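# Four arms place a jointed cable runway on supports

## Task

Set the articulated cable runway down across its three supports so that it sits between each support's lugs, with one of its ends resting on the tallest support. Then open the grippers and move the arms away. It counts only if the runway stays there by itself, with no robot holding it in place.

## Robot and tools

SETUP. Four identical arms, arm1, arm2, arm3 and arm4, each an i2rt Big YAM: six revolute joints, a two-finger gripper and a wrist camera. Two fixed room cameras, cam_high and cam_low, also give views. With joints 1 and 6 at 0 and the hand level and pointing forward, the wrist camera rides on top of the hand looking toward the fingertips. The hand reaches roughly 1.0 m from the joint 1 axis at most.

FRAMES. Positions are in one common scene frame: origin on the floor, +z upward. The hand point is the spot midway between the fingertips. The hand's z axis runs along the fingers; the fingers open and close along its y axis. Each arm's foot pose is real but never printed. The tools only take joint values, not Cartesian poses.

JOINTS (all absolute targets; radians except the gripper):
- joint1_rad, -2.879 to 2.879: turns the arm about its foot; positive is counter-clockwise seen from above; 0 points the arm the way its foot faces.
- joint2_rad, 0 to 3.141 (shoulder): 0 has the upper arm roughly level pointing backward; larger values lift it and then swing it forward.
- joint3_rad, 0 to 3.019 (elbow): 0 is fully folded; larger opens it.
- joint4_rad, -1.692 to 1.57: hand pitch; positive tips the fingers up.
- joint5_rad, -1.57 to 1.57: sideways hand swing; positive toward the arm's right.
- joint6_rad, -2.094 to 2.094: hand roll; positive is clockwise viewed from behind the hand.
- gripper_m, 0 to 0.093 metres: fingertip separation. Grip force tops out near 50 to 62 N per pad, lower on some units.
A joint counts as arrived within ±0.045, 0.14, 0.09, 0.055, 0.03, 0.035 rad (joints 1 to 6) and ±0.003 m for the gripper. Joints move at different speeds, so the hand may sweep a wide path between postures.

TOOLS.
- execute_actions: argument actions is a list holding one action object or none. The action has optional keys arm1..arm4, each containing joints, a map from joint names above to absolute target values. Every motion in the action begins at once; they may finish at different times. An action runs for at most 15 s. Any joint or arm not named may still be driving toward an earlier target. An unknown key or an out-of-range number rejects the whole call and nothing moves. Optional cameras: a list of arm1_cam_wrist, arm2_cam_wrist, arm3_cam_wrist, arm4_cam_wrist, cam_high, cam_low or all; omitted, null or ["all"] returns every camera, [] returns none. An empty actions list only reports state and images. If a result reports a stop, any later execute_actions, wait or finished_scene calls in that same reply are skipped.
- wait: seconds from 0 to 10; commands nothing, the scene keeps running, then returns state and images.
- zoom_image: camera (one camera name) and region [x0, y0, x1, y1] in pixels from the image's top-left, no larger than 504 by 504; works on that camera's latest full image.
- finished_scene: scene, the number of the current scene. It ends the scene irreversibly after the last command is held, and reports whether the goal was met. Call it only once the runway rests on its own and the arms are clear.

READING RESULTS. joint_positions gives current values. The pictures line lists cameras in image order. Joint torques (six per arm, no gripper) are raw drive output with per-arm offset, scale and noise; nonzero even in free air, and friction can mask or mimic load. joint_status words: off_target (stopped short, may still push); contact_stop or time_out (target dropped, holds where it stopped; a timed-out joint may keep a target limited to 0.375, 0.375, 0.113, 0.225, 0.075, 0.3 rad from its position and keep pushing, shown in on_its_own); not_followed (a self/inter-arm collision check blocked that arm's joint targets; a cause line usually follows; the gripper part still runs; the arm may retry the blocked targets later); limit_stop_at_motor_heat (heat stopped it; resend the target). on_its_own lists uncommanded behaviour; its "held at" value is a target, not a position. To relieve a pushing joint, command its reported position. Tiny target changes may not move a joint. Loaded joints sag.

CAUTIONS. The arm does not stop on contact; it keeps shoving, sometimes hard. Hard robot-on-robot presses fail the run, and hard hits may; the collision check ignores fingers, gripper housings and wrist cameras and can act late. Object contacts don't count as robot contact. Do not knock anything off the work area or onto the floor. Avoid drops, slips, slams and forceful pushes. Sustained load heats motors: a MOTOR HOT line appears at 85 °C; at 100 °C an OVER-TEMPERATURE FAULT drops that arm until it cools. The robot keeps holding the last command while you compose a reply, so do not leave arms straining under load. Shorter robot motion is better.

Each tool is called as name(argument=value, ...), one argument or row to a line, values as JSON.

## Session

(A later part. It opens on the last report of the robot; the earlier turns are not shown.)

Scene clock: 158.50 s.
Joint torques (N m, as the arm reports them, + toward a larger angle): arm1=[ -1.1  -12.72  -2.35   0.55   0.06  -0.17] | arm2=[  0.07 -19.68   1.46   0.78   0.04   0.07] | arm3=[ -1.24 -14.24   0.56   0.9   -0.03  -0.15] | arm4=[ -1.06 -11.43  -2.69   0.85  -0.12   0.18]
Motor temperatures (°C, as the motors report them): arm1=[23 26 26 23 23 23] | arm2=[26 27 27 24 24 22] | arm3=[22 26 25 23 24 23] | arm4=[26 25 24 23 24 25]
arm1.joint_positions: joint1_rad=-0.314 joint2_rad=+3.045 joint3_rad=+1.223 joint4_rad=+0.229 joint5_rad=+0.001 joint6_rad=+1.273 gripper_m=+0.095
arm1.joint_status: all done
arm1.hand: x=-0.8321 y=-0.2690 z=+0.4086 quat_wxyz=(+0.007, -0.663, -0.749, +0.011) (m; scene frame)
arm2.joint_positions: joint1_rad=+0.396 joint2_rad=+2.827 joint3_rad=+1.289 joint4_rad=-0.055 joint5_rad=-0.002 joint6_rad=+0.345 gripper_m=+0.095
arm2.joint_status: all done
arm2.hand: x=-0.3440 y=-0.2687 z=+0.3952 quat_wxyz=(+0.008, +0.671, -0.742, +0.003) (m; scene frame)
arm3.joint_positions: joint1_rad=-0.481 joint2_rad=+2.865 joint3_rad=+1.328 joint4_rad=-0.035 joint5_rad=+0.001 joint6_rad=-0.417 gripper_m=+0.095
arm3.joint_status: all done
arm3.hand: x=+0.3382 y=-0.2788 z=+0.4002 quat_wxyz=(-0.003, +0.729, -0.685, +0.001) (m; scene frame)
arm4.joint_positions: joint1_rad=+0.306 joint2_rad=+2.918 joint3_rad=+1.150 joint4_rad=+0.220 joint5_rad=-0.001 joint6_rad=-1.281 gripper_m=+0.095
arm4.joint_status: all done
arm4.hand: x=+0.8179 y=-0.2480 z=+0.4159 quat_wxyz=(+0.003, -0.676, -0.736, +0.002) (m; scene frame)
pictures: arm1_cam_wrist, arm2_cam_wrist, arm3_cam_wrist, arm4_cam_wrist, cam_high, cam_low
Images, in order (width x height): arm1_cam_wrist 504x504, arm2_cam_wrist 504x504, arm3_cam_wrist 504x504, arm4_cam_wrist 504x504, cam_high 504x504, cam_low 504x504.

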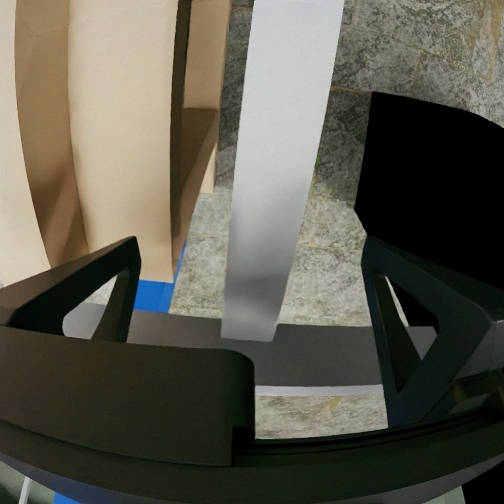

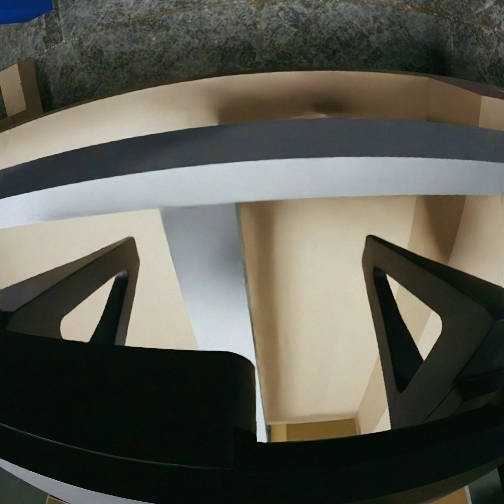

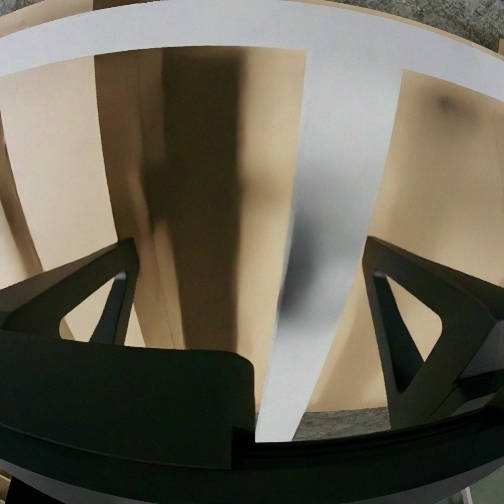

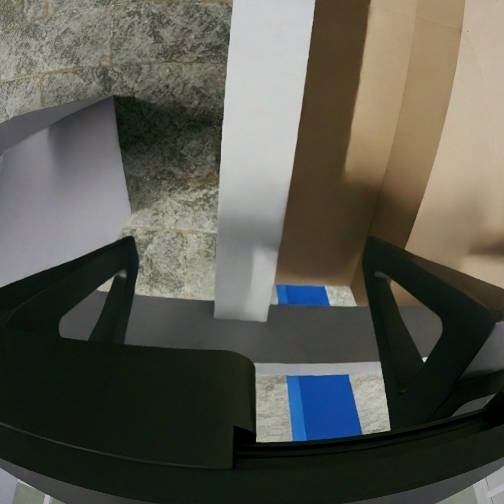

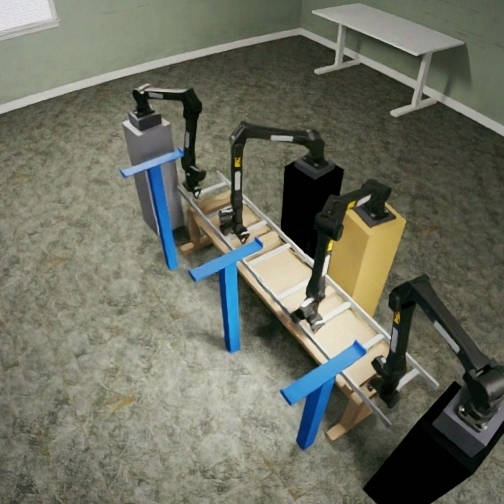

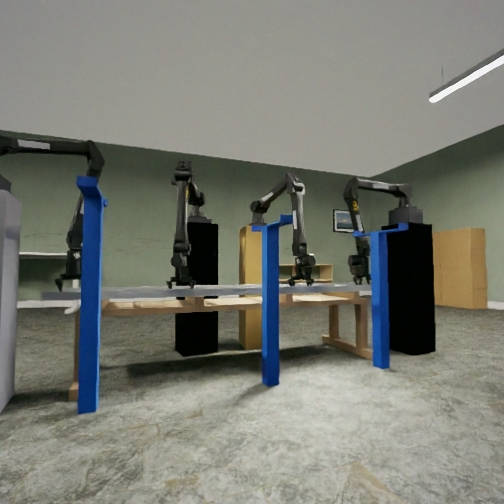

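execute_actions(
  actions=[
    {"arm1":{"joints":{"joint2_rad":3.14,"joint3_rad":1.3,"joint4_rad":0.265}},"arm4":{"joints":{"joint2_rad":3.05,"joint3_rad":1.235,"joint4_rad":0.245}},"arm2":{"joints":{"joint2_rad":2.91,"joint3_rad":1.36,"joint4_rad":-0.025}},"arm3":{"joints":{"joint1_rad":-0.54,"joint2_rad":2.96,"joint3_rad":1.41,"joint4_rad":-0.02}}},
  ],
)

execute_actions(
  actions=[
    {"arm1":{"joints":{"gripper_m":0}},"arm4":{"joints":{"gripper_m":0}},"arm2":{"joints":{"gripper_m":0}},"arm3":{"joints":{"gripper_m":0}}},
  ],
)

Scene clock: 169.23 s.
Joint torques (N m, as the arm reports them, + toward a larger angle): arm1=[ -1.21 -11.15  -2.31   0.68   0.06  -0.16] | arm2=[ -0.12 -19.21   1.78   0.9    0.16   0.07] | arm3=[ -0.18 -14.34   0.5    0.89  -0.03  -0.15] | arm4=[ -1.07 -11.09  -2.57   1.    -0.11   0.16]
Motor temperatures (°C, as the motors report them): arm1=[23 26 26 23 23 23] | arm2=[26 27 27 24 24 22] | arm3=[22 27 25 23 24 23] | arm4=[26 25 24 23 24 25]
arm1.joint_positions: joint1_rad=-0.314 joint2_rad=+3.139 joint3_rad=+1.300 joint4_rad=+0.256 joint5_rad=+0.001 joint6_rad=+1.273 gripper_m=+0.095
arm1.joint_status: all done
arm1.hand: x=-0.8401 y=-0.2680 z=+0.3743 quat_wxyz=(+0.003, -0.663, -0.749, +0.008) (m; scene frame)
arm2.joint_positions: joint1_rad=+0.397 joint2_rad=+2.900 joint3_rad=+1.350 joint4_rad=-0.042 joint5_rad=-0.004 joint6_rad=+0.345 gripper_m=+0.095
arm2.joint_status: all done
arm2.hand: x=-0.3447 y=-0.2701 z=+0.3674 quat_wxyz=(+0.008, +0.671, -0.741, +0.001) (m; scene frame)
arm3.joint_positions: joint1_rad=-0.540 joint2_rad=+2.949 joint3_rad=+1.410 joint4_rad=-0.026 joint5_rad=+0.001 joint6_rad=-0.418 gripper_m=+0.095
arm3.joint_status: all done
arm3.hand: x=+0.3621 y=-0.2860 z=+0.3677 quat_wxyz=(-0.006, +0.708, -0.706, +0.000) (m; scene frame)
arm4.joint_positions: joint1_rad=+0.306 joint2_rad=+3.026 joint3_rad=+1.236 joint4_rad=+0.237 joint5_rad=-0.001 joint6_rad=-1.279 gripper_m=+0.095
arm4.joint_status: all done
arm4.hand: x=+0.8279 y=-0.2438 z=+0.3761 quat_wxyz=(+0.002, -0.677, -0.736, -0.001) (m; scene frame)
pictures: arm1_cam_wrist, arm2_cam_wrist, arm3_cam_wrist, arm4_cam_wrist, cam_high, cam_low
Images, in order (width x height): arm1_cam_wrist 504x504, arm2_cam_wrist 504x504, arm3_cam_wrist 504x504, arm4_cam_wrist 504x504, cam_high 504x504, cam_low 504x504.

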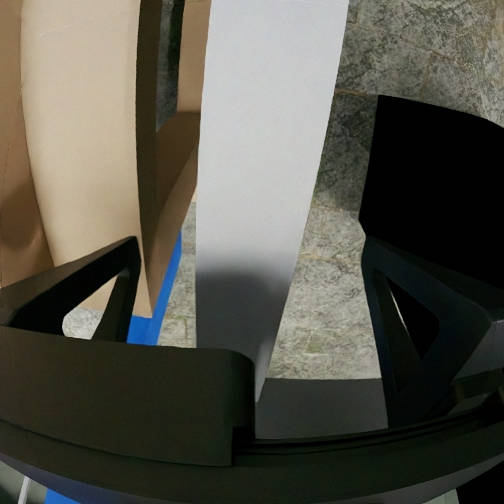

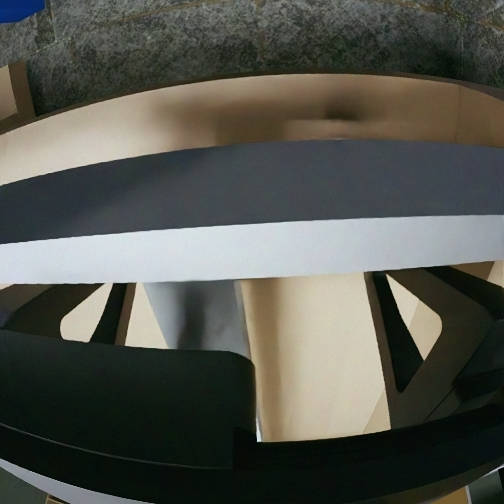

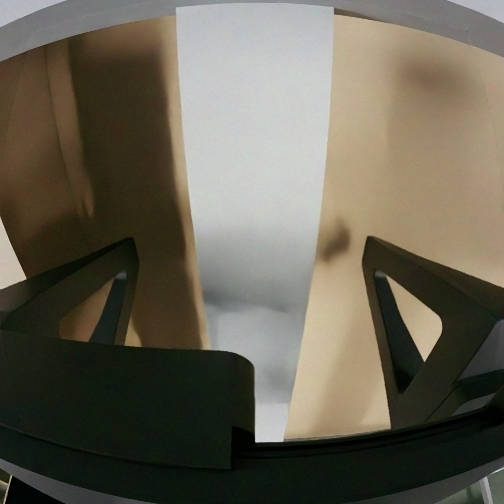

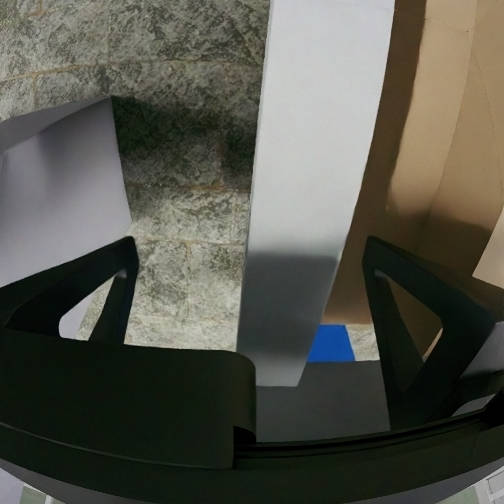

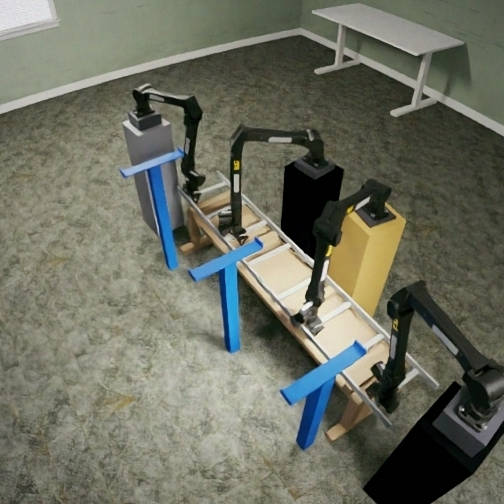

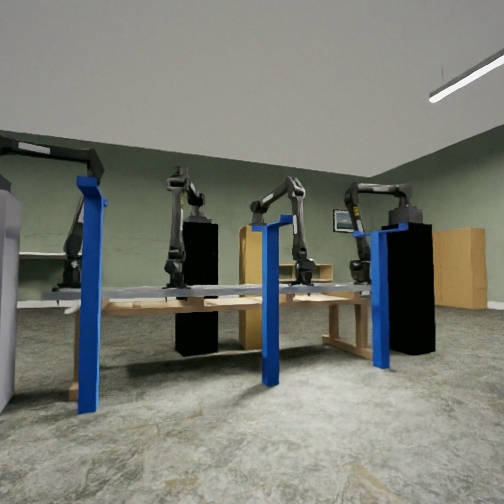

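Scene clock: 169.97 s.
Joint torques (N m, as the arm reports them, + toward a larger angle): arm1=[ -1.   -11.18  -2.77   0.51   0.31  -0.61] | arm2=[ -1.57 -19.53   1.18   0.74   0.19   0.48] | arm3=[ -0.34 -14.33   0.39   0.8   -0.28  -0.08] | arm4=[ -0.5  -11.26  -3.26   0.61   0.    -0.35]
Motor temperatures (°C, as the motors report them): arm1=[23 26 26 23 23 23] | arm2=[26 27 27 24 24 22] | arm3=[22 27 25 23 24 23] | arm4=[26 25 24 23 24 25]
arm1.joint_positions: joint1_rad=-0.315 joint2_rad=+3.138 joint3_rad=+1.306 joint4_rad=+0.261 joint5_rad=-0.005 joint6_rad=+1.316 gripper_m=+0.026
arm1.joint_status: gripper_m off_target (ended at +0.026, target +0.000)
arm1.hand: x=-0.8347 y=-0.2683 z=+0.3739 quat_wxyz=(-0.001, -0.679, -0.734, +0.003) (m; scene frame)
arm2.joint_positions: joint1_rad=+0.428 joint2_rad=+2.901 joint3_rad=+1.358 joint4_rad=-0.036 joint5_rad=-0.005 joint6_rad=+0.303 gripper_m=+0.023
arm2.joint_status: gripper_m off_target (ended at +0.023, target +0.000)
arm2.hand: x=-0.3587 y=-0.2675 z=+0.3671 quat_wxyz=(+0.005, +0.697, -0.717, -0.005) (m; scene frame)
arm3.joint_positions: joint1_rad=-0.542 joint2_rad=+2.950 joint3_rad=+1.411 joint4_rad=-0.024 joint5_rad=+0.008 joint6_rad=-0.425 gripper_m=+0.022
arm3.joint_status: gripper_m off_target (ended at +0.022, target +0.000)
arm3.hand: x=+0.3641 y=-0.2859 z=+0.3676 quat_wxyz=(-0.008, +0.710, -0.704, +0.003) (m; scene frame)
arm4.joint_positions: joint1_rad=+0.300 joint2_rad=+3.025 joint3_rad=+1.245 joint4_rad=+0.246 joint5_rad=-0.004 joint6_rad=-1.233 gripper_m=+0.025
arm4.joint_status: gripper_m off_target (ended at +0.025, target +0.000)
arm4.hand: x=+0.8191 y=-0.2456 z=+0.3757 quat_wxyz=(+0.005, -0.696, -0.718, +0.009) (m; scene frame)
pictures: arm1_cam_wrist, arm2_cam_wrist, arm3_cam_wrist, arm4_cam_wrist, cam_high, cam_low
Images, in order (width x height): arm1_cam_wrist 504x504, arm2_cam_wrist 504x504, arm3_cam_wrist 504x504, arm4_cam_wrist 504x504, cam_high 504x504, cam_low 504x504.

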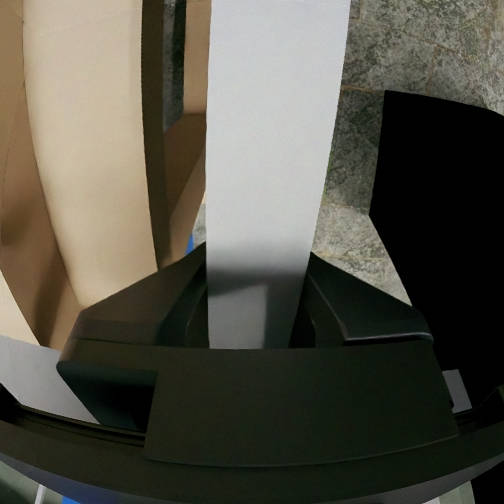

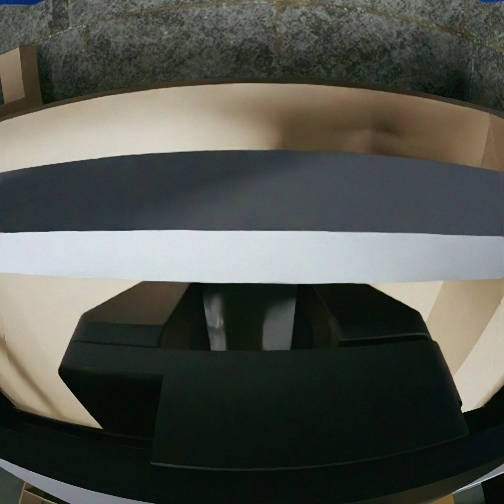

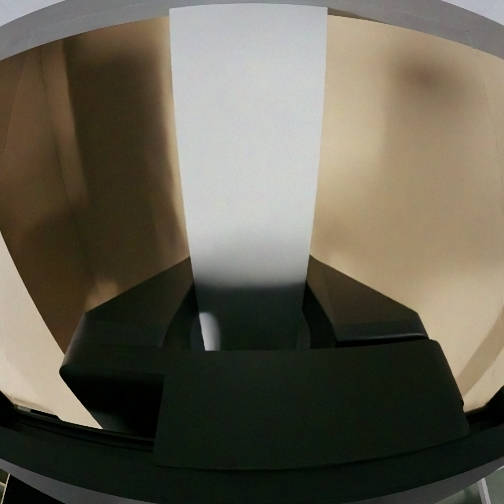

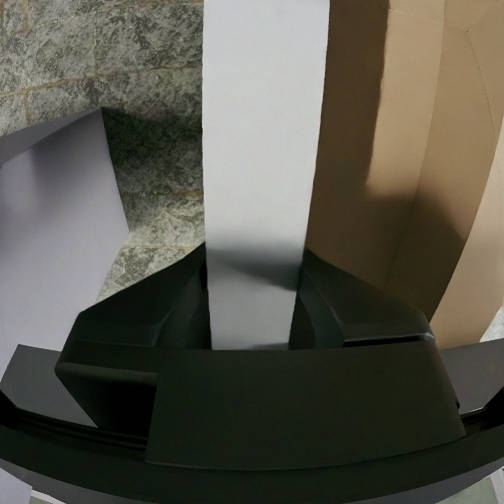

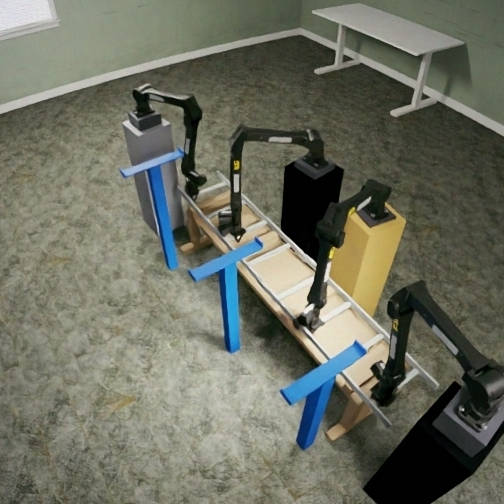

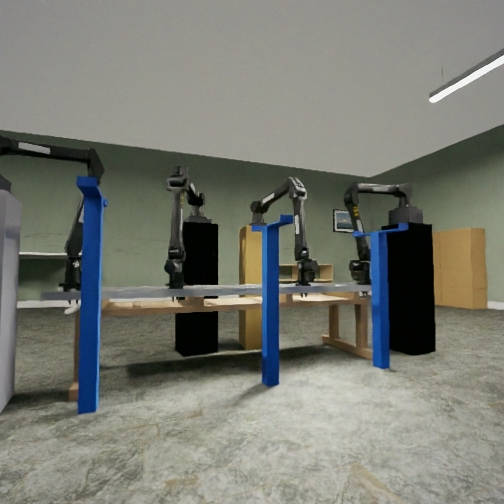

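execute_actions(
  actions=[
    {"arm1":{"joints":{"joint1_rad":-0.42,"joint2_rad":2.4,"joint3_rad":0.855,"joint4_rad":-0.025,"joint6_rad":1.21}},"arm4":{"joints":{"joint1_rad":0.405,"joint2_rad":2.31,"joint3_rad":0.84,"joint4_rad":-0.1,"joint6_rad":-1.13}},"arm2":{"joints":{"joint1_rad":0.448,"joint2_rad":2.19,"joint3_rad":0.9,"joint4_rad":-0.28,"joint6_rad":0.33}},"arm3":{"joints":{"joint1_rad":-0.585,"joint2_rad":2.215,"joint3_rad":0.93,"joint4_rad":-0.285,"joint6_rad":-0.465}}},
  ],
  cameras=["cam_high","cam_low"],
)

Scene clock: 208.33 s.
Joint torques (N m, as the arm reports them, + toward a larger angle): arm1=[  0.07 -16.33   1.41   0.28   0.65  -0.36] | arm2=[ -0.99 -24.54   2.93  -0.98  -0.62   0.18] | arm3=[  0.07 -23.58  -0.88  -2.99   0.2    0.14] | arm4=[ -0.8  -15.04   1.42   0.86  -1.43  -0.44]
Motor temperatures (°C, as the motors report them): arm1=[23 26 26 23 24 24] | arm2=[26 28 27 24 25 22] | arm3=[22 27 25 23 24 23] | arm4=[26 25 24 23 24 25]
arm1.joint_positions: joint1_rad=-0.435 joint2_rad=+2.466 joint3_rad=+0.834 joint4_rad=-0.028 joint5_rad=-0.013 joint6_rad=+1.242 gripper_m=+0.024
arm1.joint_status: all done
arm1.hand: x=-0.8299 y=-0.3034 z=+0.6136 quat_wxyz=(+0.040, -0.696, -0.717, +0.019) (m; scene frame)
arm2.joint_positions: joint1_rad=+0.454 joint2_rad=+2.263 joint3_rad=+0.897 joint4_rad=-0.245 joint5_rad=+0.017 joint6_rad=+0.311 gripper_m=+0.023
arm2.joint_status: all done
arm2.hand: x=-0.3535 y=-0.3009 z=+0.5987 quat_wxyz=(+0.003, +0.704, -0.710, +0.015) (m; scene frame)
arm3.joint_positions: joint1_rad=-0.593 joint2_rad=+2.355 joint3_rad=+0.961 joint4_rad=-0.211 joint5_rad=-0.005 joint6_rad=-0.486 gripper_m=+0.023
arm3.joint_status: joint2_rad time_out (moved -0.594 of -0.735); joint4_rad time_out (moved -0.187 of -0.261); the others done
arm3.on_its_own: joint2_rad reads +2.355 and still pushes toward +2.215 since a time_out; joint4_rad reads -0.211 and still pushes toward -0.285 since a time_out
arm3.hand: x=+0.3691 y=-0.3171 z=+0.5879 quat_wxyz=(+0.014, +0.714, -0.700, +0.003) (m; scene frame)
arm4.joint_positions: joint1_rad=+0.409 joint2_rad=+2.347 joint3_rad=+0.826 joint4_rad=-0.109 joint5_rad=+0.031 joint6_rad=-1.086 gripper_m=+0.024
arm4.joint_status: joint6_rad time_out (moved +0.147 of +0.103); the others done
arm4.on_its_own: joint6_rad reads -1.086 and still pushes toward -1.130 since a time_out
arm4.hand: x=+0.8238 y=-0.2784 z=+0.6143 quat_wxyz=(+0.005, -0.708, -0.705, -0.041) (m; scene frame)
pictures: cam_high, cam_low
Images, in order (width x height): cam_high 504x504, cam_low 504x504.

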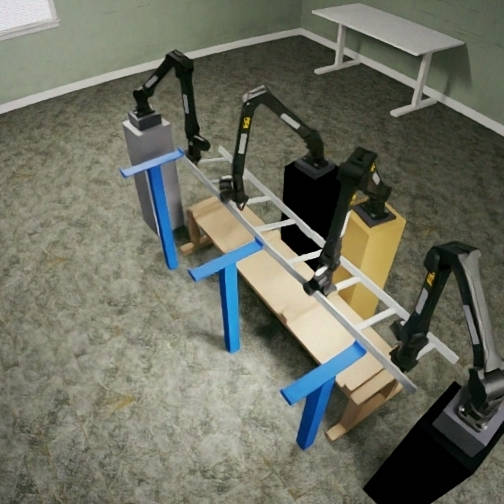

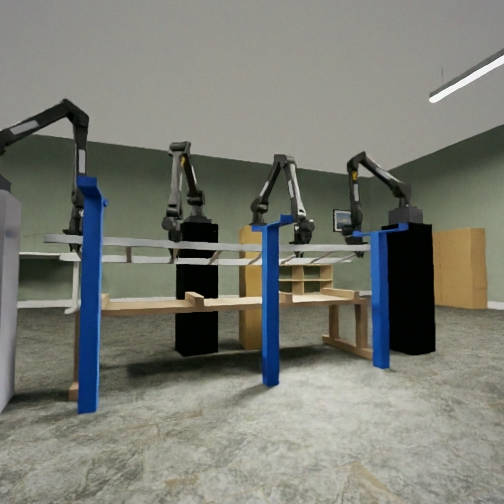

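execute_actions(
  actions=[
    {"arm1":{"joints":{"joint2_rad":1.49,"joint3_rad":0.75,"joint4_rad":-0.83}},"arm4":{"joints":{"joint2_rad":1.44,"joint3_rad":0.79,"joint4_rad":-0.92,"joint6_rad":-1.11}},"arm2":{"joints":{"joint2_rad":1.55,"joint3_rad":0.99,"joint4_rad":-1.0}},"arm3":{"joints":{"joint2_rad":1.58,"joint3_rad":1.01,"joint4_rad":-1.0}}},
  ],
  cameras=["cam_high","cam_low","arm1_cam_wrist","arm4_cam_wrist"],
)

Scene clock: 231.23 s.
Joint torques (N m, as the arm reports them, + toward a larger angle): arm1=[  0.11 -12.33  10.29  -1.05  -0.72  -0.31] | arm2=[ -0.48 -16.45  13.54  -1.93  -0.28   0.3 ] | arm3=[  0.01 -17.8   11.    -4.     0.09   0.26] | arm4=[ -0.7  -12.61   9.26  -0.68  -1.41  -0.25]
Motor temperatures (°C, as the motors report them): arm1=[23 27 26 23 24 24] | arm2=[26 28 28 24 25 22] | arm3=[22 28 26 23 24 23] | arm4=[26 25 24 23 25 25]
arm1.joint_positions: joint1_rad=-0.435 joint2_rad=+1.549 joint3_rad=+0.708 joint4_rad=-0.799 joint5_rad=+0.020 joint6_rad=+1.237 gripper_m=+0.024
arm1.joint_status: all done
arm1.hand: x=-0.8258 y=-0.3074 z=+0.9063 quat_wxyz=(+0.024, -0.693, -0.720, +0.029) (m; scene frame)
arm2.joint_positions: joint1_rad=+0.450 joint2_rad=+1.581 joint3_rad=+0.931 joint4_rad=-0.937 joint5_rad=+0.007 joint6_rad=+0.299 gripper_m=+0.023
arm2.joint_status: joint4_rad time_out (moved -0.692 of -0.755); the others done
arm2.on_its_own: joint4_rad reads -0.937 and still pushes toward -1.000 since a time_out
arm2.hand: x=-0.3536 y=-0.2935 z=+0.8715 quat_wxyz=(+0.002, +0.707, -0.707, +0.002) (m; scene frame)
arm3.joint_positions: joint1_rad=-0.591 joint2_rad=+1.675 joint3_rad=+0.953 joint4_rad=-0.906 joint5_rad=-0.002 joint6_rad=-0.498 gripper_m=+0.023
arm3.joint_status: joint4_rad time_out (moved -0.695 of -0.789); the others done
arm3.on_its_own: joint4_rad reads -0.906 and still pushes toward -1.000 since a time_out
arm3.hand: x=+0.3699 y=-0.3134 z=+0.8614 quat_wxyz=(+0.024, +0.719, -0.695, +0.008) (m; scene frame)
arm4.joint_positions: joint1_rad=+0.408 joint2_rad=+1.498 joint3_rad=+0.771 joint4_rad=-0.894 joint5_rad=+0.031 joint6_rad=-1.083 gripper_m=+0.024
arm4.joint_status: all done
arm4.hand: x=+0.8243 y=-0.2788 z=+0.9018 quat_wxyz=(+0.006, -0.710, -0.703, -0.037) (m; scene frame)
pictures: arm1_cam_wrist, arm4_cam_wrist, cam_high, cam_low
Images, in order (width x height): arm1_cam_wrist 504x504, arm4_cam_wrist 504x504, cam_high 504x504, cam_low 504x504.

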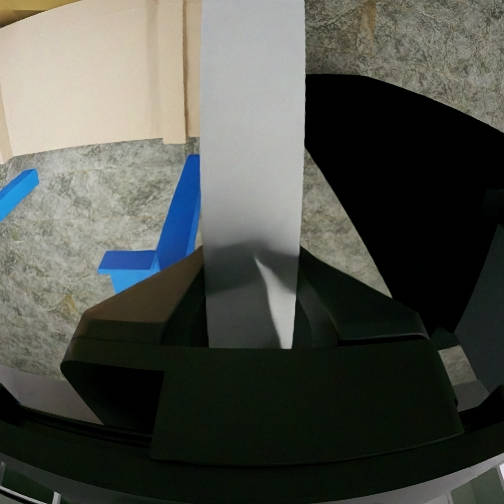

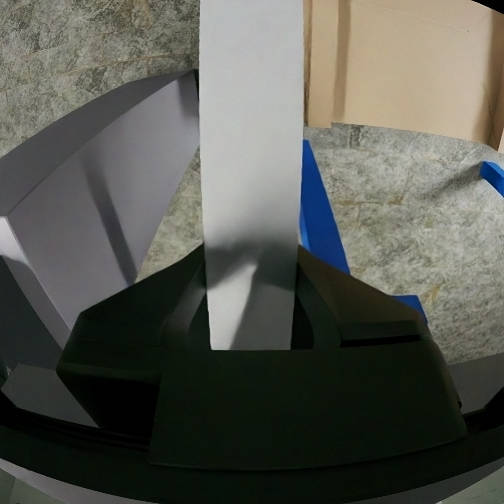

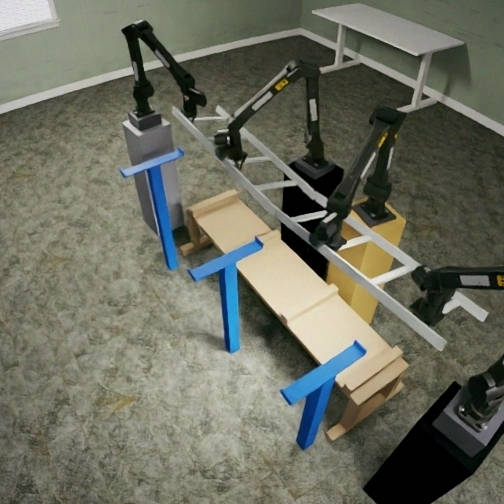

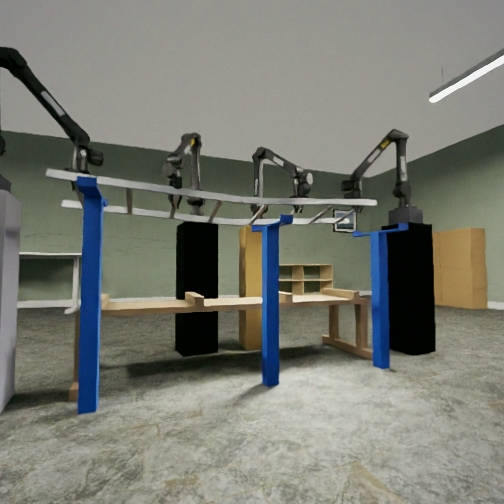

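execute_actions(
  actions=[
    {"arm1":{"joints":{"joint1_rad":0,"joint2_rad":1.29,"joint3_rad":0.7,"joint4_rad":-0.98,"joint6_rad":1.67}},"arm4":{"joints":{"joint1_rad":0,"joint2_rad":1.29,"joint3_rad":0.8,"joint4_rad":-1.08,"joint6_rad":-1.49}},"arm2":{"joints":{"joint1_rad":0.317,"joint2_rad":1.87,"joint3_rad":1.55,"joint4_rad":-1.25,"joint6_rad":0.166}},"arm3":{"joints":{"joint1_rad":-0.44,"joint2_rad":1.87,"joint3_rad":1.55,"joint4_rad":-1.25,"joint6_rad":-0.35}}},
  ],
  cameras=["cam_low"],
)

execute_actions(
  actions=[
    {"arm1":{"joints":{"joint1_rad":0.438,"joint2_rad":1.38,"joint3_rad":0.775,"joint4_rad":-0.96,"joint6_rad":2.09}},"arm4":{"joints":{"joint1_rad":-0.417,"joint2_rad":1.38,"joint3_rad":0.875,"joint4_rad":-1.06,"joint6_rad":-1.91}},"arm2":{"joints":{"joint1_rad":0.253,"joint2_rad":2.27,"joint3_rad":2.15,"joint4_rad":-1.44,"joint6_rad":0.1}},"arm3":{"joints":{"joint1_rad":-0.36,"joint2_rad":2.27,"joint3_rad":2.15,"joint4_rad":-1.44,"joint6_rad":-0.27}}},
  ],
  cameras=["cam_high","cam_low","arm1_cam_wrist","arm4_cam_wrist"],
)

Scene clock: 271.63 s.
Joint torques (N m, as the arm reports them, + toward a larger angle): arm1=[ -1.67 -11.62   7.16  -2.06  -0.34  -0.24] | arm2=[ -3.36 -25.5   18.5   -3.46   1.39  -0.31] | arm3=[ -0.34 -23.12  16.09  -4.46  -0.35  -0.03] | arm4=[  1.18 -11.53  10.65  -1.23  -0.93   0.08]
Motor temperatures (°C, as the motors report them): arm1=[23 27 28 23 24 24] | arm2=[26 28 32 24 25 22] | arm3=[22 28 31 24 24 23] | arm4=[26 25 26 23 26 25]
arm1.joint_positions: joint1_rad=+0.006 joint2_rad=+1.357 joint3_rad=+0.708 joint4_rad=-0.921 joint5_rad=+0.011 joint6_rad=+1.690 gripper_m=+0.024
arm1.joint_status: joint4_rad time_out (moved -0.123 of -0.181); the others done
arm1.on_its_own: joint4_rad reads -0.921 and still pushes toward -0.980 since a time_out
arm1.hand: x=-0.8207 y=-0.1670 z=+0.9622 quat_wxyz=(-0.007, -0.698, -0.716, +0.008) (m; scene frame)
arm2.joint_positions: joint1_rad=+0.360 joint2_rad=+1.923 joint3_rad=+1.442 joint4_rad=-1.144 joint5_rad=-0.038 joint6_rad=+0.191 gripper_m=+0.024
arm2.joint_status: joint3_rad time_out (moved +0.511 of +0.619); joint4_rad time_out (moved -0.206 of -0.313); the others done
arm2.on_its_own: joint3_rad reads +1.442 and still pushes toward +1.550 since a time_out; joint4_rad reads -1.144 and still pushes toward -1.250 since a time_out
arm2.hand: x=-0.3573 y=-0.1418 z=+0.8814 quat_wxyz=(+0.032, +0.713, -0.701, +0.005) (m; scene frame)
arm3.joint_positions: joint1_rad=-0.442 joint2_rad=+1.971 joint3_rad=+1.440 joint4_rad=-1.149 joint5_rad=+0.010 joint6_rad=-0.354 gripper_m=+0.024
arm3.joint_status: joint3_rad time_out (moved +0.487 of +0.597); joint4_rad time_out (moved -0.243 of -0.344); the others done
arm3.on_its_own: joint3_rad reads +1.440 and still pushes toward +1.550 since a time_out; joint4_rad reads -1.149 and still pushes toward -1.250 since a time_out
arm3.hand: x=+0.3580 y=-0.1649 z=+0.8745 quat_wxyz=(+0.044, +0.719, -0.693, +0.029) (m; scene frame)
arm4.joint_positions: joint1_rad=-0.020 joint2_rad=+1.352 joint3_rad=+0.778 joint4_rad=-1.043 joint5_rad=+0.019 joint6_rad=-1.493 gripper_m=+0.024
arm4.joint_status: all done
arm4.hand: x=+0.8092 y=-0.1421 z=+0.9508 quat_wxyz=(-0.009, -0.717, -0.696, -0.032) (m; scene frame)
pictures: cam_low
Images, in order (width x height): cam_low 504x504.

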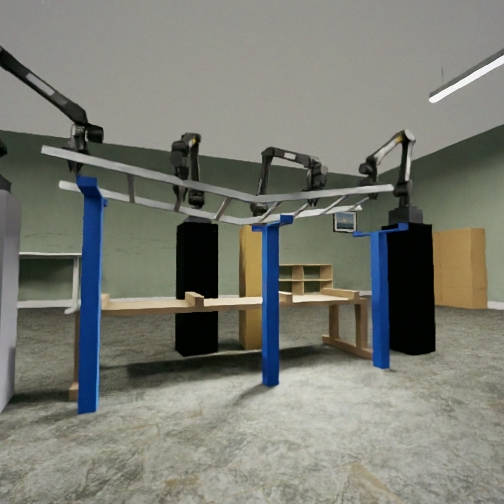

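not run: a stop came earlier in this reply.

execute_actions(
  actions=[
    {"arm1":{"joints":{"joint1_rad":0.438,"joint2_rad":1.38,"joint3_rad":0.775,"joint4_rad":-0.96,"joint6_rad":2.09}},"arm4":{"joints":{"joint1_rad":-0.417,"joint2_rad":1.38,"joint3_rad":0.875,"joint4_rad":-1.06,"joint6_rad":-1.91}},"arm2":{"joints":{"joint1_rad":0.253,"joint2_rad":2.2,"joint3_rad":2.15,"joint4_rad":-1.45,"joint6_rad":0.1}},"arm3":{"joints":{"joint1_rad":-0.36,"joint2_rad":2.2,"joint3_rad":2.15,"joint4_rad":-1.45,"joint6_rad":-0.27}}},
  ],
  cameras=["cam_high","cam_low","arm1_cam_wrist","arm4_cam_wrist"],
)

Scene clock: 283.07 s.
Joint torques (N m, as the arm reports them, + toward a larger angle): arm1=[  2.58 -12.43   6.39  -2.5   -1.03  -0.03] | arm2=[ -4.95 -35.    19.72  -3.26   1.48  -0.57] | arm3=[ -0.62 -29.09  17.13  -2.73  -0.33  -0.09] | arm4=[ -1.11 -12.22  10.37  -1.69  -1.82  -0.25]
Motor temperatures (°C, as the motors report them): arm1=[23 27 28 23 24 24] | arm2=[26 29 35 25 26 22] | arm3=[22 29 35 24 24 23] | arm4=[26 25 26 23 26 25]
arm1.joint_positions: joint1_rad=+0.394 joint2_rad=+1.442 joint3_rad=+0.791 joint4_rad=-0.890 joint5_rad=+0.027 joint6_rad=+2.082 gripper_m=+0.024
arm1.joint_status: joint4_rad time_out (moved +0.031 of -0.039); the others done
joint sent to its limit — the command would take arm1.joint6_rad past its upper limit, so that joint was sent only as far as its limit.
arm1.on_its_own: joint4_rad reads -0.890 and still pushes toward -0.960 since a time_out
arm1.hand: x=-0.8243 y=-0.0357 z=+0.9604 quat_wxyz=(-0.019, -0.700, -0.714, -0.006) (m; scene frame)
arm2.joint_positions: joint1_rad=+0.327 joint2_rad=+2.286 joint3_rad=+2.023 joint4_rad=-1.349 joint5_rad=-0.041 joint6_rad=+0.153 gripper_m=+0.024
arm2.joint_status: joint1_rad time_out (moved -0.033 of -0.107); joint3_rad time_out (moved +0.581 of +0.708); joint4_rad time_out (moved -0.205 of -0.306); joint6_rad time_out (moved -0.038 of -0.091); the others done
arm2.on_its_own: joint1_rad reads +0.327 and still pushes toward +0.253 since a time_out; joint3_rad reads +2.023 and still pushes toward +2.136 since a time_out; joint4_rad reads -1.349 and still pushes toward -1.450 since a time_out; joint6_rad reads +0.153 and still pushes toward +0.100 since a time_out
arm2.hand: x=-0.3647 y=-0.0015 z=+0.8695 quat_wxyz=(+0.030, +0.715, -0.699, -0.003) (m; scene frame)
arm3.joint_positions: joint1_rad=-0.358 joint2_rad=+2.321 joint3_rad=+2.026 joint4_rad=-1.385 joint5_rad=+0.010 joint6_rad=-0.267 gripper_m=+0.024
arm3.joint_status: joint3_rad time_out (moved +0.585 of +0.710); joint4_rad time_out (moved -0.236 of -0.301); the others done
arm3.on_its_own: joint3_rad reads +2.026 and still pushes toward +2.138 since a time_out; joint4_rad reads -1.385 and still pushes toward -1.450 since a time_out
arm3.hand: x=+0.3459 y=-0.0224 z=+0.8660 quat_wxyz=(+0.041, +0.718, -0.694, +0.033) (m; scene frame)
arm4.joint_positions: joint1_rad=-0.411 joint2_rad=+1.434 joint3_rad=+0.856 joint4_rad=-1.012 joint5_rad=+0.041 joint6_rad=-1.883 gripper_m=+0.024
arm4.joint_status: all done
arm4.hand: x=+0.7946 y=-0.0053 z=+0.9510 quat_wxyz=(-0.001, -0.717, -0.696, -0.031) (m; scene frame)
pictures: arm1_cam_wrist, arm4_cam_wrist, cam_high, cam_low
Images, in order (width x height): arm1_cam_wrist 504x504, arm4_cam_wrist 504x504, cam_high 504x504, cam_low 504x504.

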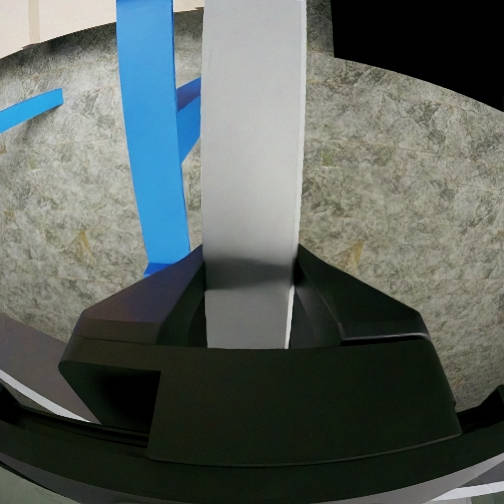

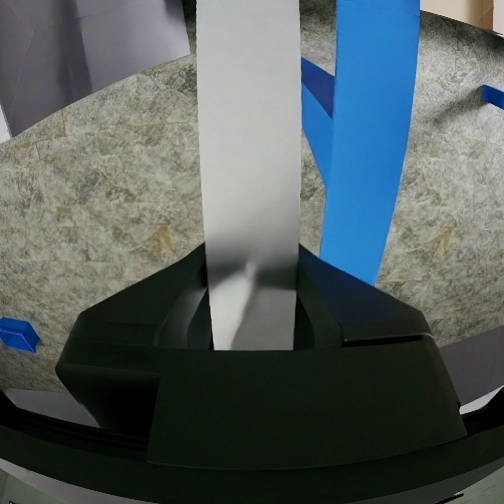

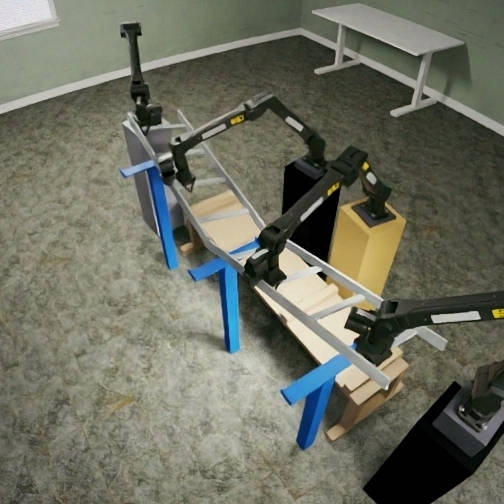

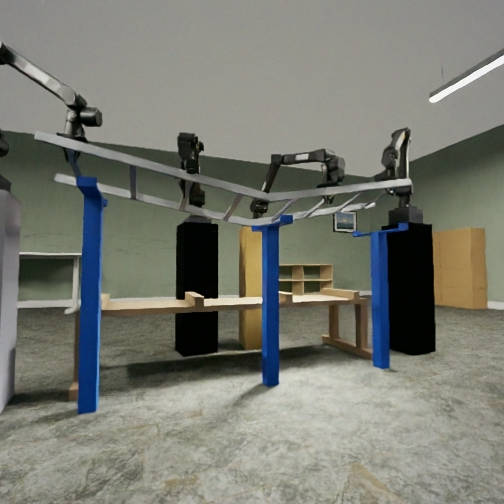

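execute_actions(
  actions=[
    {"arm1":{"joints":{"joint1_rad":0.5,"joint2_rad":1.55,"joint3_rad":0.85,"joint4_rad":-0.9}},"arm4":{"joints":{"joint1_rad":-0.49,"joint2_rad":1.52,"joint3_rad":0.9,"joint4_rad":-0.96,"joint6_rad":-1.96}},"arm2":{"joints":{"joint1_rad":0.24,"joint2_rad":2.3,"joint3_rad":2.22,"joint4_rad":-1.47,"joint6_rad":0.1}},"arm3":{"joints":{"joint1_rad":-0.35,"joint2_rad":2.3,"joint3_rad":2.22,"joint4_rad":-1.47,"joint6_rad":-0.26}}},
  ],
)

Scene clock: 307.83 s.
Joint torques (N m, as the arm reports them, + toward a larger angle): arm1=[  4.87 -13.17   8.61  -1.86  -1.12  -0.03] | arm2=[ -5.15 -38.56  18.6   -3.19   1.79  -0.47] | arm3=[ -0.33 -31.93  15.6   -2.95  -0.68  -0.01] | arm4=[ -2.36 -12.    11.76  -0.71  -0.32  -0.11]
Motor temperatures (°C, as the motors report them): arm1=[23 27 28 23 25 24] | arm2=[26 31 38 25 28 23] | arm3=[22 31 38 24 24 23] | arm4=[26 25 26 23 27 25]
arm1.joint_positions: joint1_rad=+0.429 joint2_rad=+1.605 joint3_rad=+0.831 joint4_rad=-0.850 joint5_rad=+0.029 joint6_rad=+2.082 gripper_m=+0.025
arm1.joint_status: joint1_rad time_out (moved +0.034 of +0.106); the others done
arm1.on_its_own: joint1_rad reads +0.429 and still pushes toward +0.500 since a time_out
arm1.hand: x=-0.8211 y=-0.0200 z=+0.9167 quat_wxyz=(-0.010, -0.686, -0.726, +0.034) (m; scene frame)
arm2.joint_positions: joint1_rad=+0.316 joint2_rad=+2.417 joint3_rad=+2.118 joint4_rad=-1.374 joint5_rad=-0.050 joint6_rad=+0.145 gripper_m=+0.024
arm2.joint_status: joint1_rad time_out (moved -0.011 of -0.087); joint3_rad time_out (moved +0.095 of +0.197); joint4_rad time_out (moved -0.026 of -0.121); joint6_rad time_out (moved -0.008 of -0.053); the others done
arm2.on_its_own: joint1_rad reads +0.316 and still pushes toward +0.240 since a time_out; joint3_rad reads +2.118 and still pushes toward +2.220 since a time_out; joint4_rad reads -1.374 and still pushes toward -1.470 since a time_out; joint6_rad reads +0.145 and still pushes toward +0.100 since a time_out
arm2.hand: x=-0.3612 y=+0.0097 z=+0.8163 quat_wxyz=(+0.051, +0.712, -0.700, +0.020) (m; scene frame)
arm3.joint_positions: joint1_rad=-0.353 joint2_rad=+2.449 joint3_rad=+2.125 joint4_rad=-1.404 joint5_rad=+0.019 joint6_rad=-0.266 gripper_m=+0.024
arm3.joint_status: joint2_rad time_out (moved +0.128 of -0.021); joint3_rad time_out (moved +0.099 of +0.194); joint4_rad time_out (moved -0.018 of -0.085); the others done
arm3.on_its_own: joint2_rad reads +2.449 and still pushes toward +2.300 since a time_out; joint3_rad reads +2.125 and still pushes toward +2.220 since a time_out; joint4_rad reads -1.404 and still pushes toward -1.470 since a time_out
arm3.hand: x=+0.3470 y=-0.0100 z=+0.8158 quat_wxyz=(+0.059, +0.719, -0.691, +0.049) (m; scene frame)
arm4.joint_positions: joint1_rad=-0.471 joint2_rad=+1.556 joint3_rad=+0.856 joint4_rad=-0.936 joint5_rad=+0.004 joint6_rad=-1.946 gripper_m=+0.024
arm4.joint_status: all done
arm4.hand: x=+0.7939 y=+0.0120 z=+0.9094 quat_wxyz=(-0.030, -0.716, -0.697, -0.023) (m; scene frame)
pictures: arm1_cam_wrist, arm2_cam_wrist, arm3_cam_wrist, arm4_cam_wrist, cam_high, cam_low
Images, in order (width x height): arm1_cam_wrist 504x504, arm2_cam_wrist 504x504, arm3_cam_wrist 504x504, arm4_cam_wrist 504x504, cam_high 504x504, cam_low 504x504.

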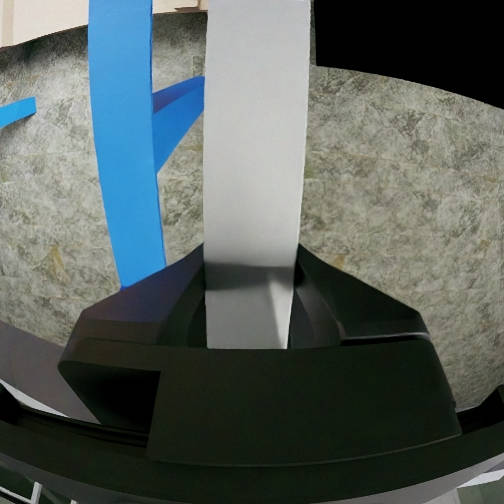

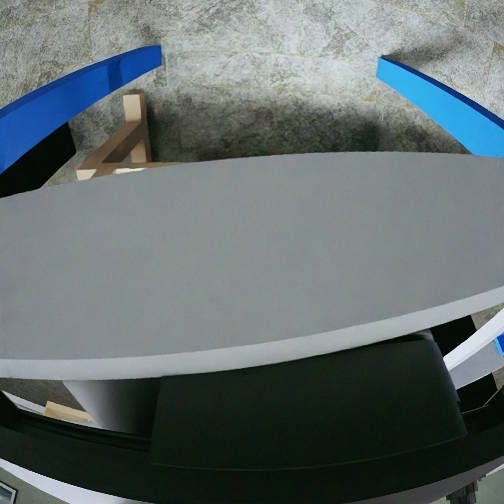

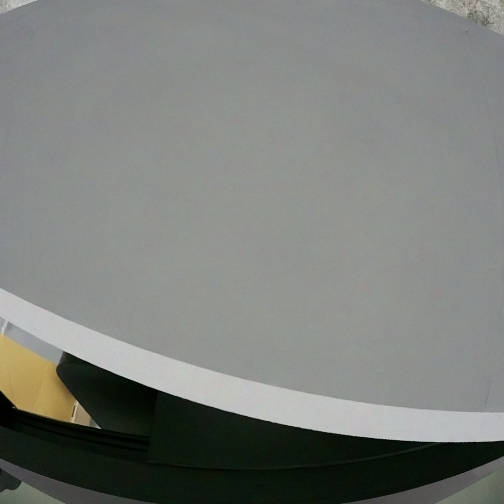

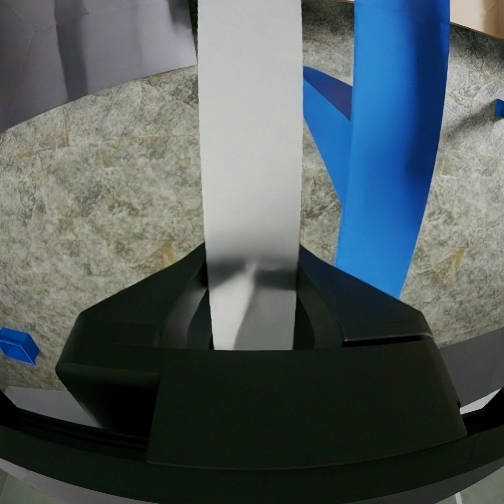

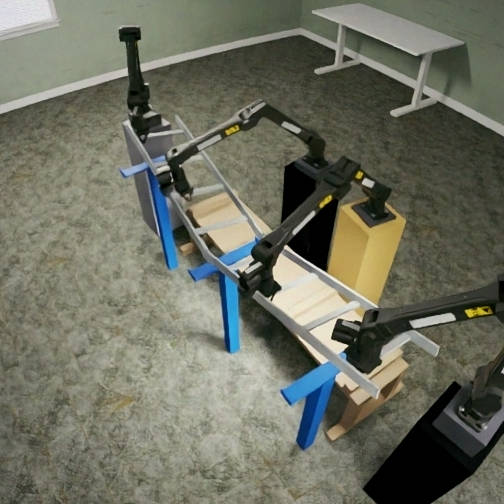

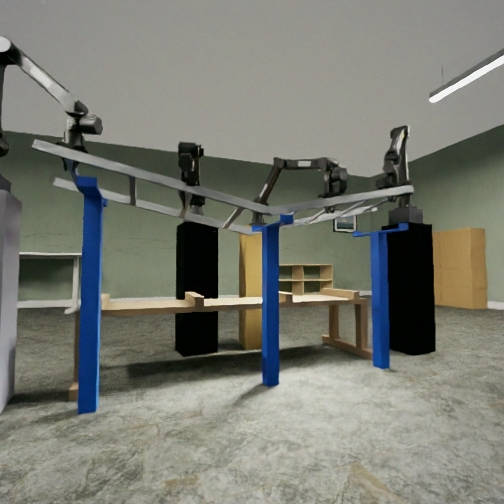

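execute_actions(
  actions=[
    {"arm1":{"joints":{"joint1_rad":0.64,"joint2_rad":1.55,"joint3_rad":0.92,"joint4_rad":-0.95}},"arm4":{"joints":{"joint1_rad":-0.64,"joint2_rad":1.52,"joint3_rad":0.96,"joint4_rad":-1.0,"joint6_rad":-2.09}},"arm2":{"joints":{"joint1_rad":0.22,"joint2_rad":2.45,"joint3_rad":2.52,"joint4_rad":-1.55,"joint6_rad":0.1}},"arm3":{"joints":{"joint1_rad":-0.31,"joint2_rad":2.45,"joint3_rad":2.52,"joint4_rad":-1.55,"joint6_rad":-0.23}}},
  ],
  cameras=["cam_high","cam_low","arm1_cam_wrist","arm4_cam_wrist"],
)

Scene clock: 326.33 s.
Joint torques (N m, as the arm reports them, + toward a larger angle): arm1=[ 11.16 -15.14  10.58  -2.56  -2.12  -0.03] | arm2=[ -6.14 -38.41  19.58  -1.12   1.96  -0.32] | arm3=[  1.78 -30.89  17.25  -0.51  -0.88   0.09] | arm4=[ -6.78 -13.86  12.23  -1.46   0.87  -0.17]
Motor temperatures (°C, as the motors report them): arm1=[23 27 28 23 25 24] | arm2=[26 32 39 25 29 23] | arm3=[22 32 39 24 24 23] | arm4=[26 25 27 23 26 25]
arm1.joint_positions: joint1_rad=+0.494 joint2_rad=+1.624 joint3_rad=+0.881 joint4_rad=-0.883 joint5_rad=+0.053 joint6_rad=+2.082 gripper_m=+0.026
arm1.joint_status: joint1_rad time_out (moved +0.065 of +0.211); joint4_rad time_out (moved -0.033 of -0.100); the others done
arm1.on_its_own: joint1_rad reads +0.494 and still pushes toward +0.640 since a time_out; joint4_rad reads -0.883 and still pushes toward -0.950 since a time_out
arm1.hand: x=-0.8195 y=+0.0054 z=+0.9239 quat_wxyz=(-0.022, -0.662, -0.748, +0.037) (m; scene frame)
arm2.joint_positions: joint1_rad=+0.310 joint2_rad=+2.542 joint3_rad=+2.357 joint4_rad=-1.511 joint5_rad=-0.054 joint6_rad=+0.132 gripper_m=+0.024
arm2.joint_status: joint1_rad time_out (moved -0.006 of -0.096); joint3_rad time_out (moved +0.239 of +0.402); the others done
arm2.on_its_own: joint1_rad reads +0.310 and still pushes toward +0.220 since a time_out; joint3_rad reads +2.357 and still pushes toward +2.469 since a time_out
arm2.hand: x=-0.3621 y=+0.0372 z=+0.8170 quat_wxyz=(+0.060, +0.714, -0.697, +0.027) (m; scene frame)
arm3.joint_positions: joint1_rad=-0.337 joint2_rad=+2.569 joint3_rad=+2.368 joint4_rad=-1.535 joint5_rad=+0.024 joint6_rad=-0.246 gripper_m=+0.024
arm3.joint_status: joint3_rad time_out (moved +0.244 of +0.395); the others done
arm3.on_its_own: joint3_rad reads +2.368 and still pushes toward +2.481 since a time_out
arm3.hand: x=+0.3439 y=+0.0221 z=+0.8202 quat_wxyz=(+0.060, +0.717, -0.692, +0.054) (m; scene frame)
arm4.joint_positions: joint1_rad=-0.569 joint2_rad=+1.575 joint3_rad=+0.913 joint4_rad=-0.959 joint5_rad=-0.025 joint6_rad=-2.059 gripper_m=+0.024
arm4.joint_status: joint1_rad time_out (moved -0.098 of -0.169); the others done
joint sent to its limit — the command would take arm4.joint6_rad past its lower limit, so that joint was sent only as far as its limit.
arm4.on_its_own: joint1_rad reads -0.569 and still pushes toward -0.640 since a time_out
arm4.hand: x=+0.7889 y=+0.0489 z=+0.9197 quat_wxyz=(-0.028, -0.711, -0.702, -0.004) (m; scene frame)
pictures: arm1_cam_wrist, arm4_cam_wrist, cam_high, cam_low
Images, in order (width x height): arm1_cam_wrist 504x504, arm4_cam_wrist 504x504, cam_high 504x504, cam_low 504x504.

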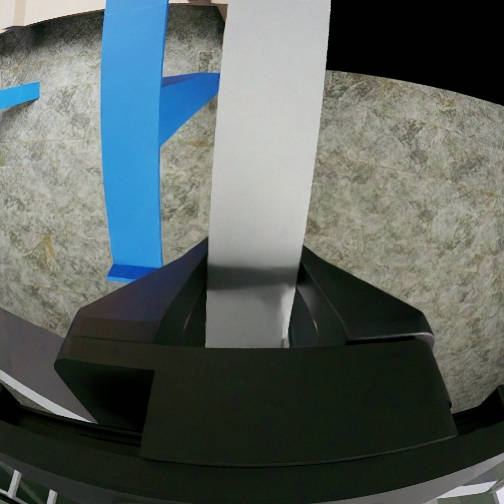

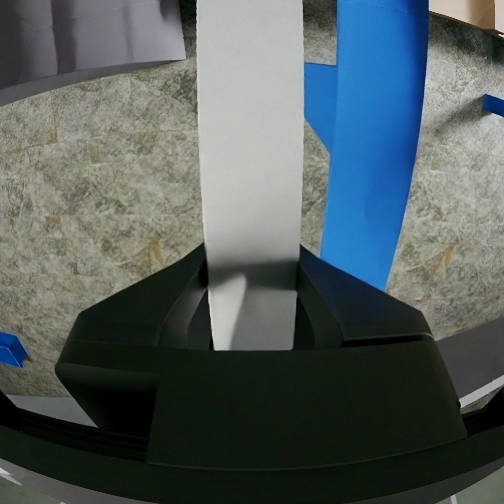

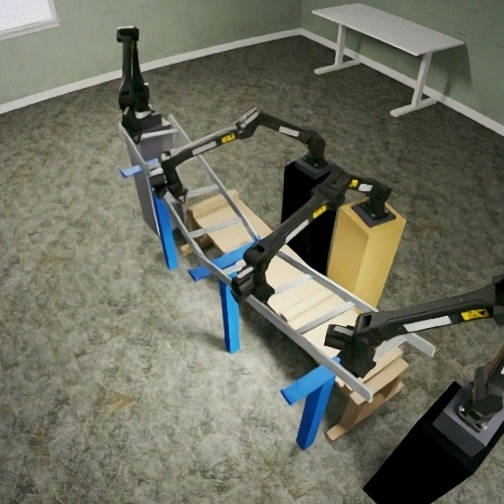

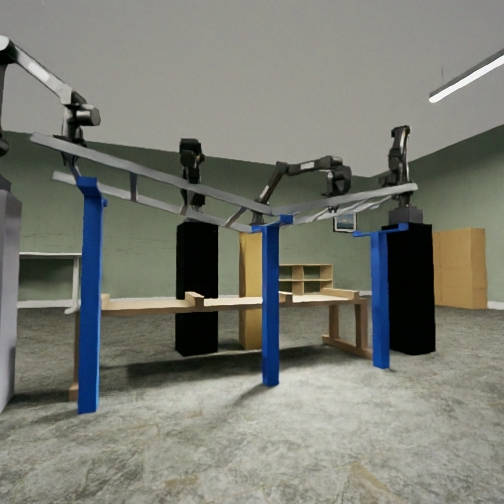

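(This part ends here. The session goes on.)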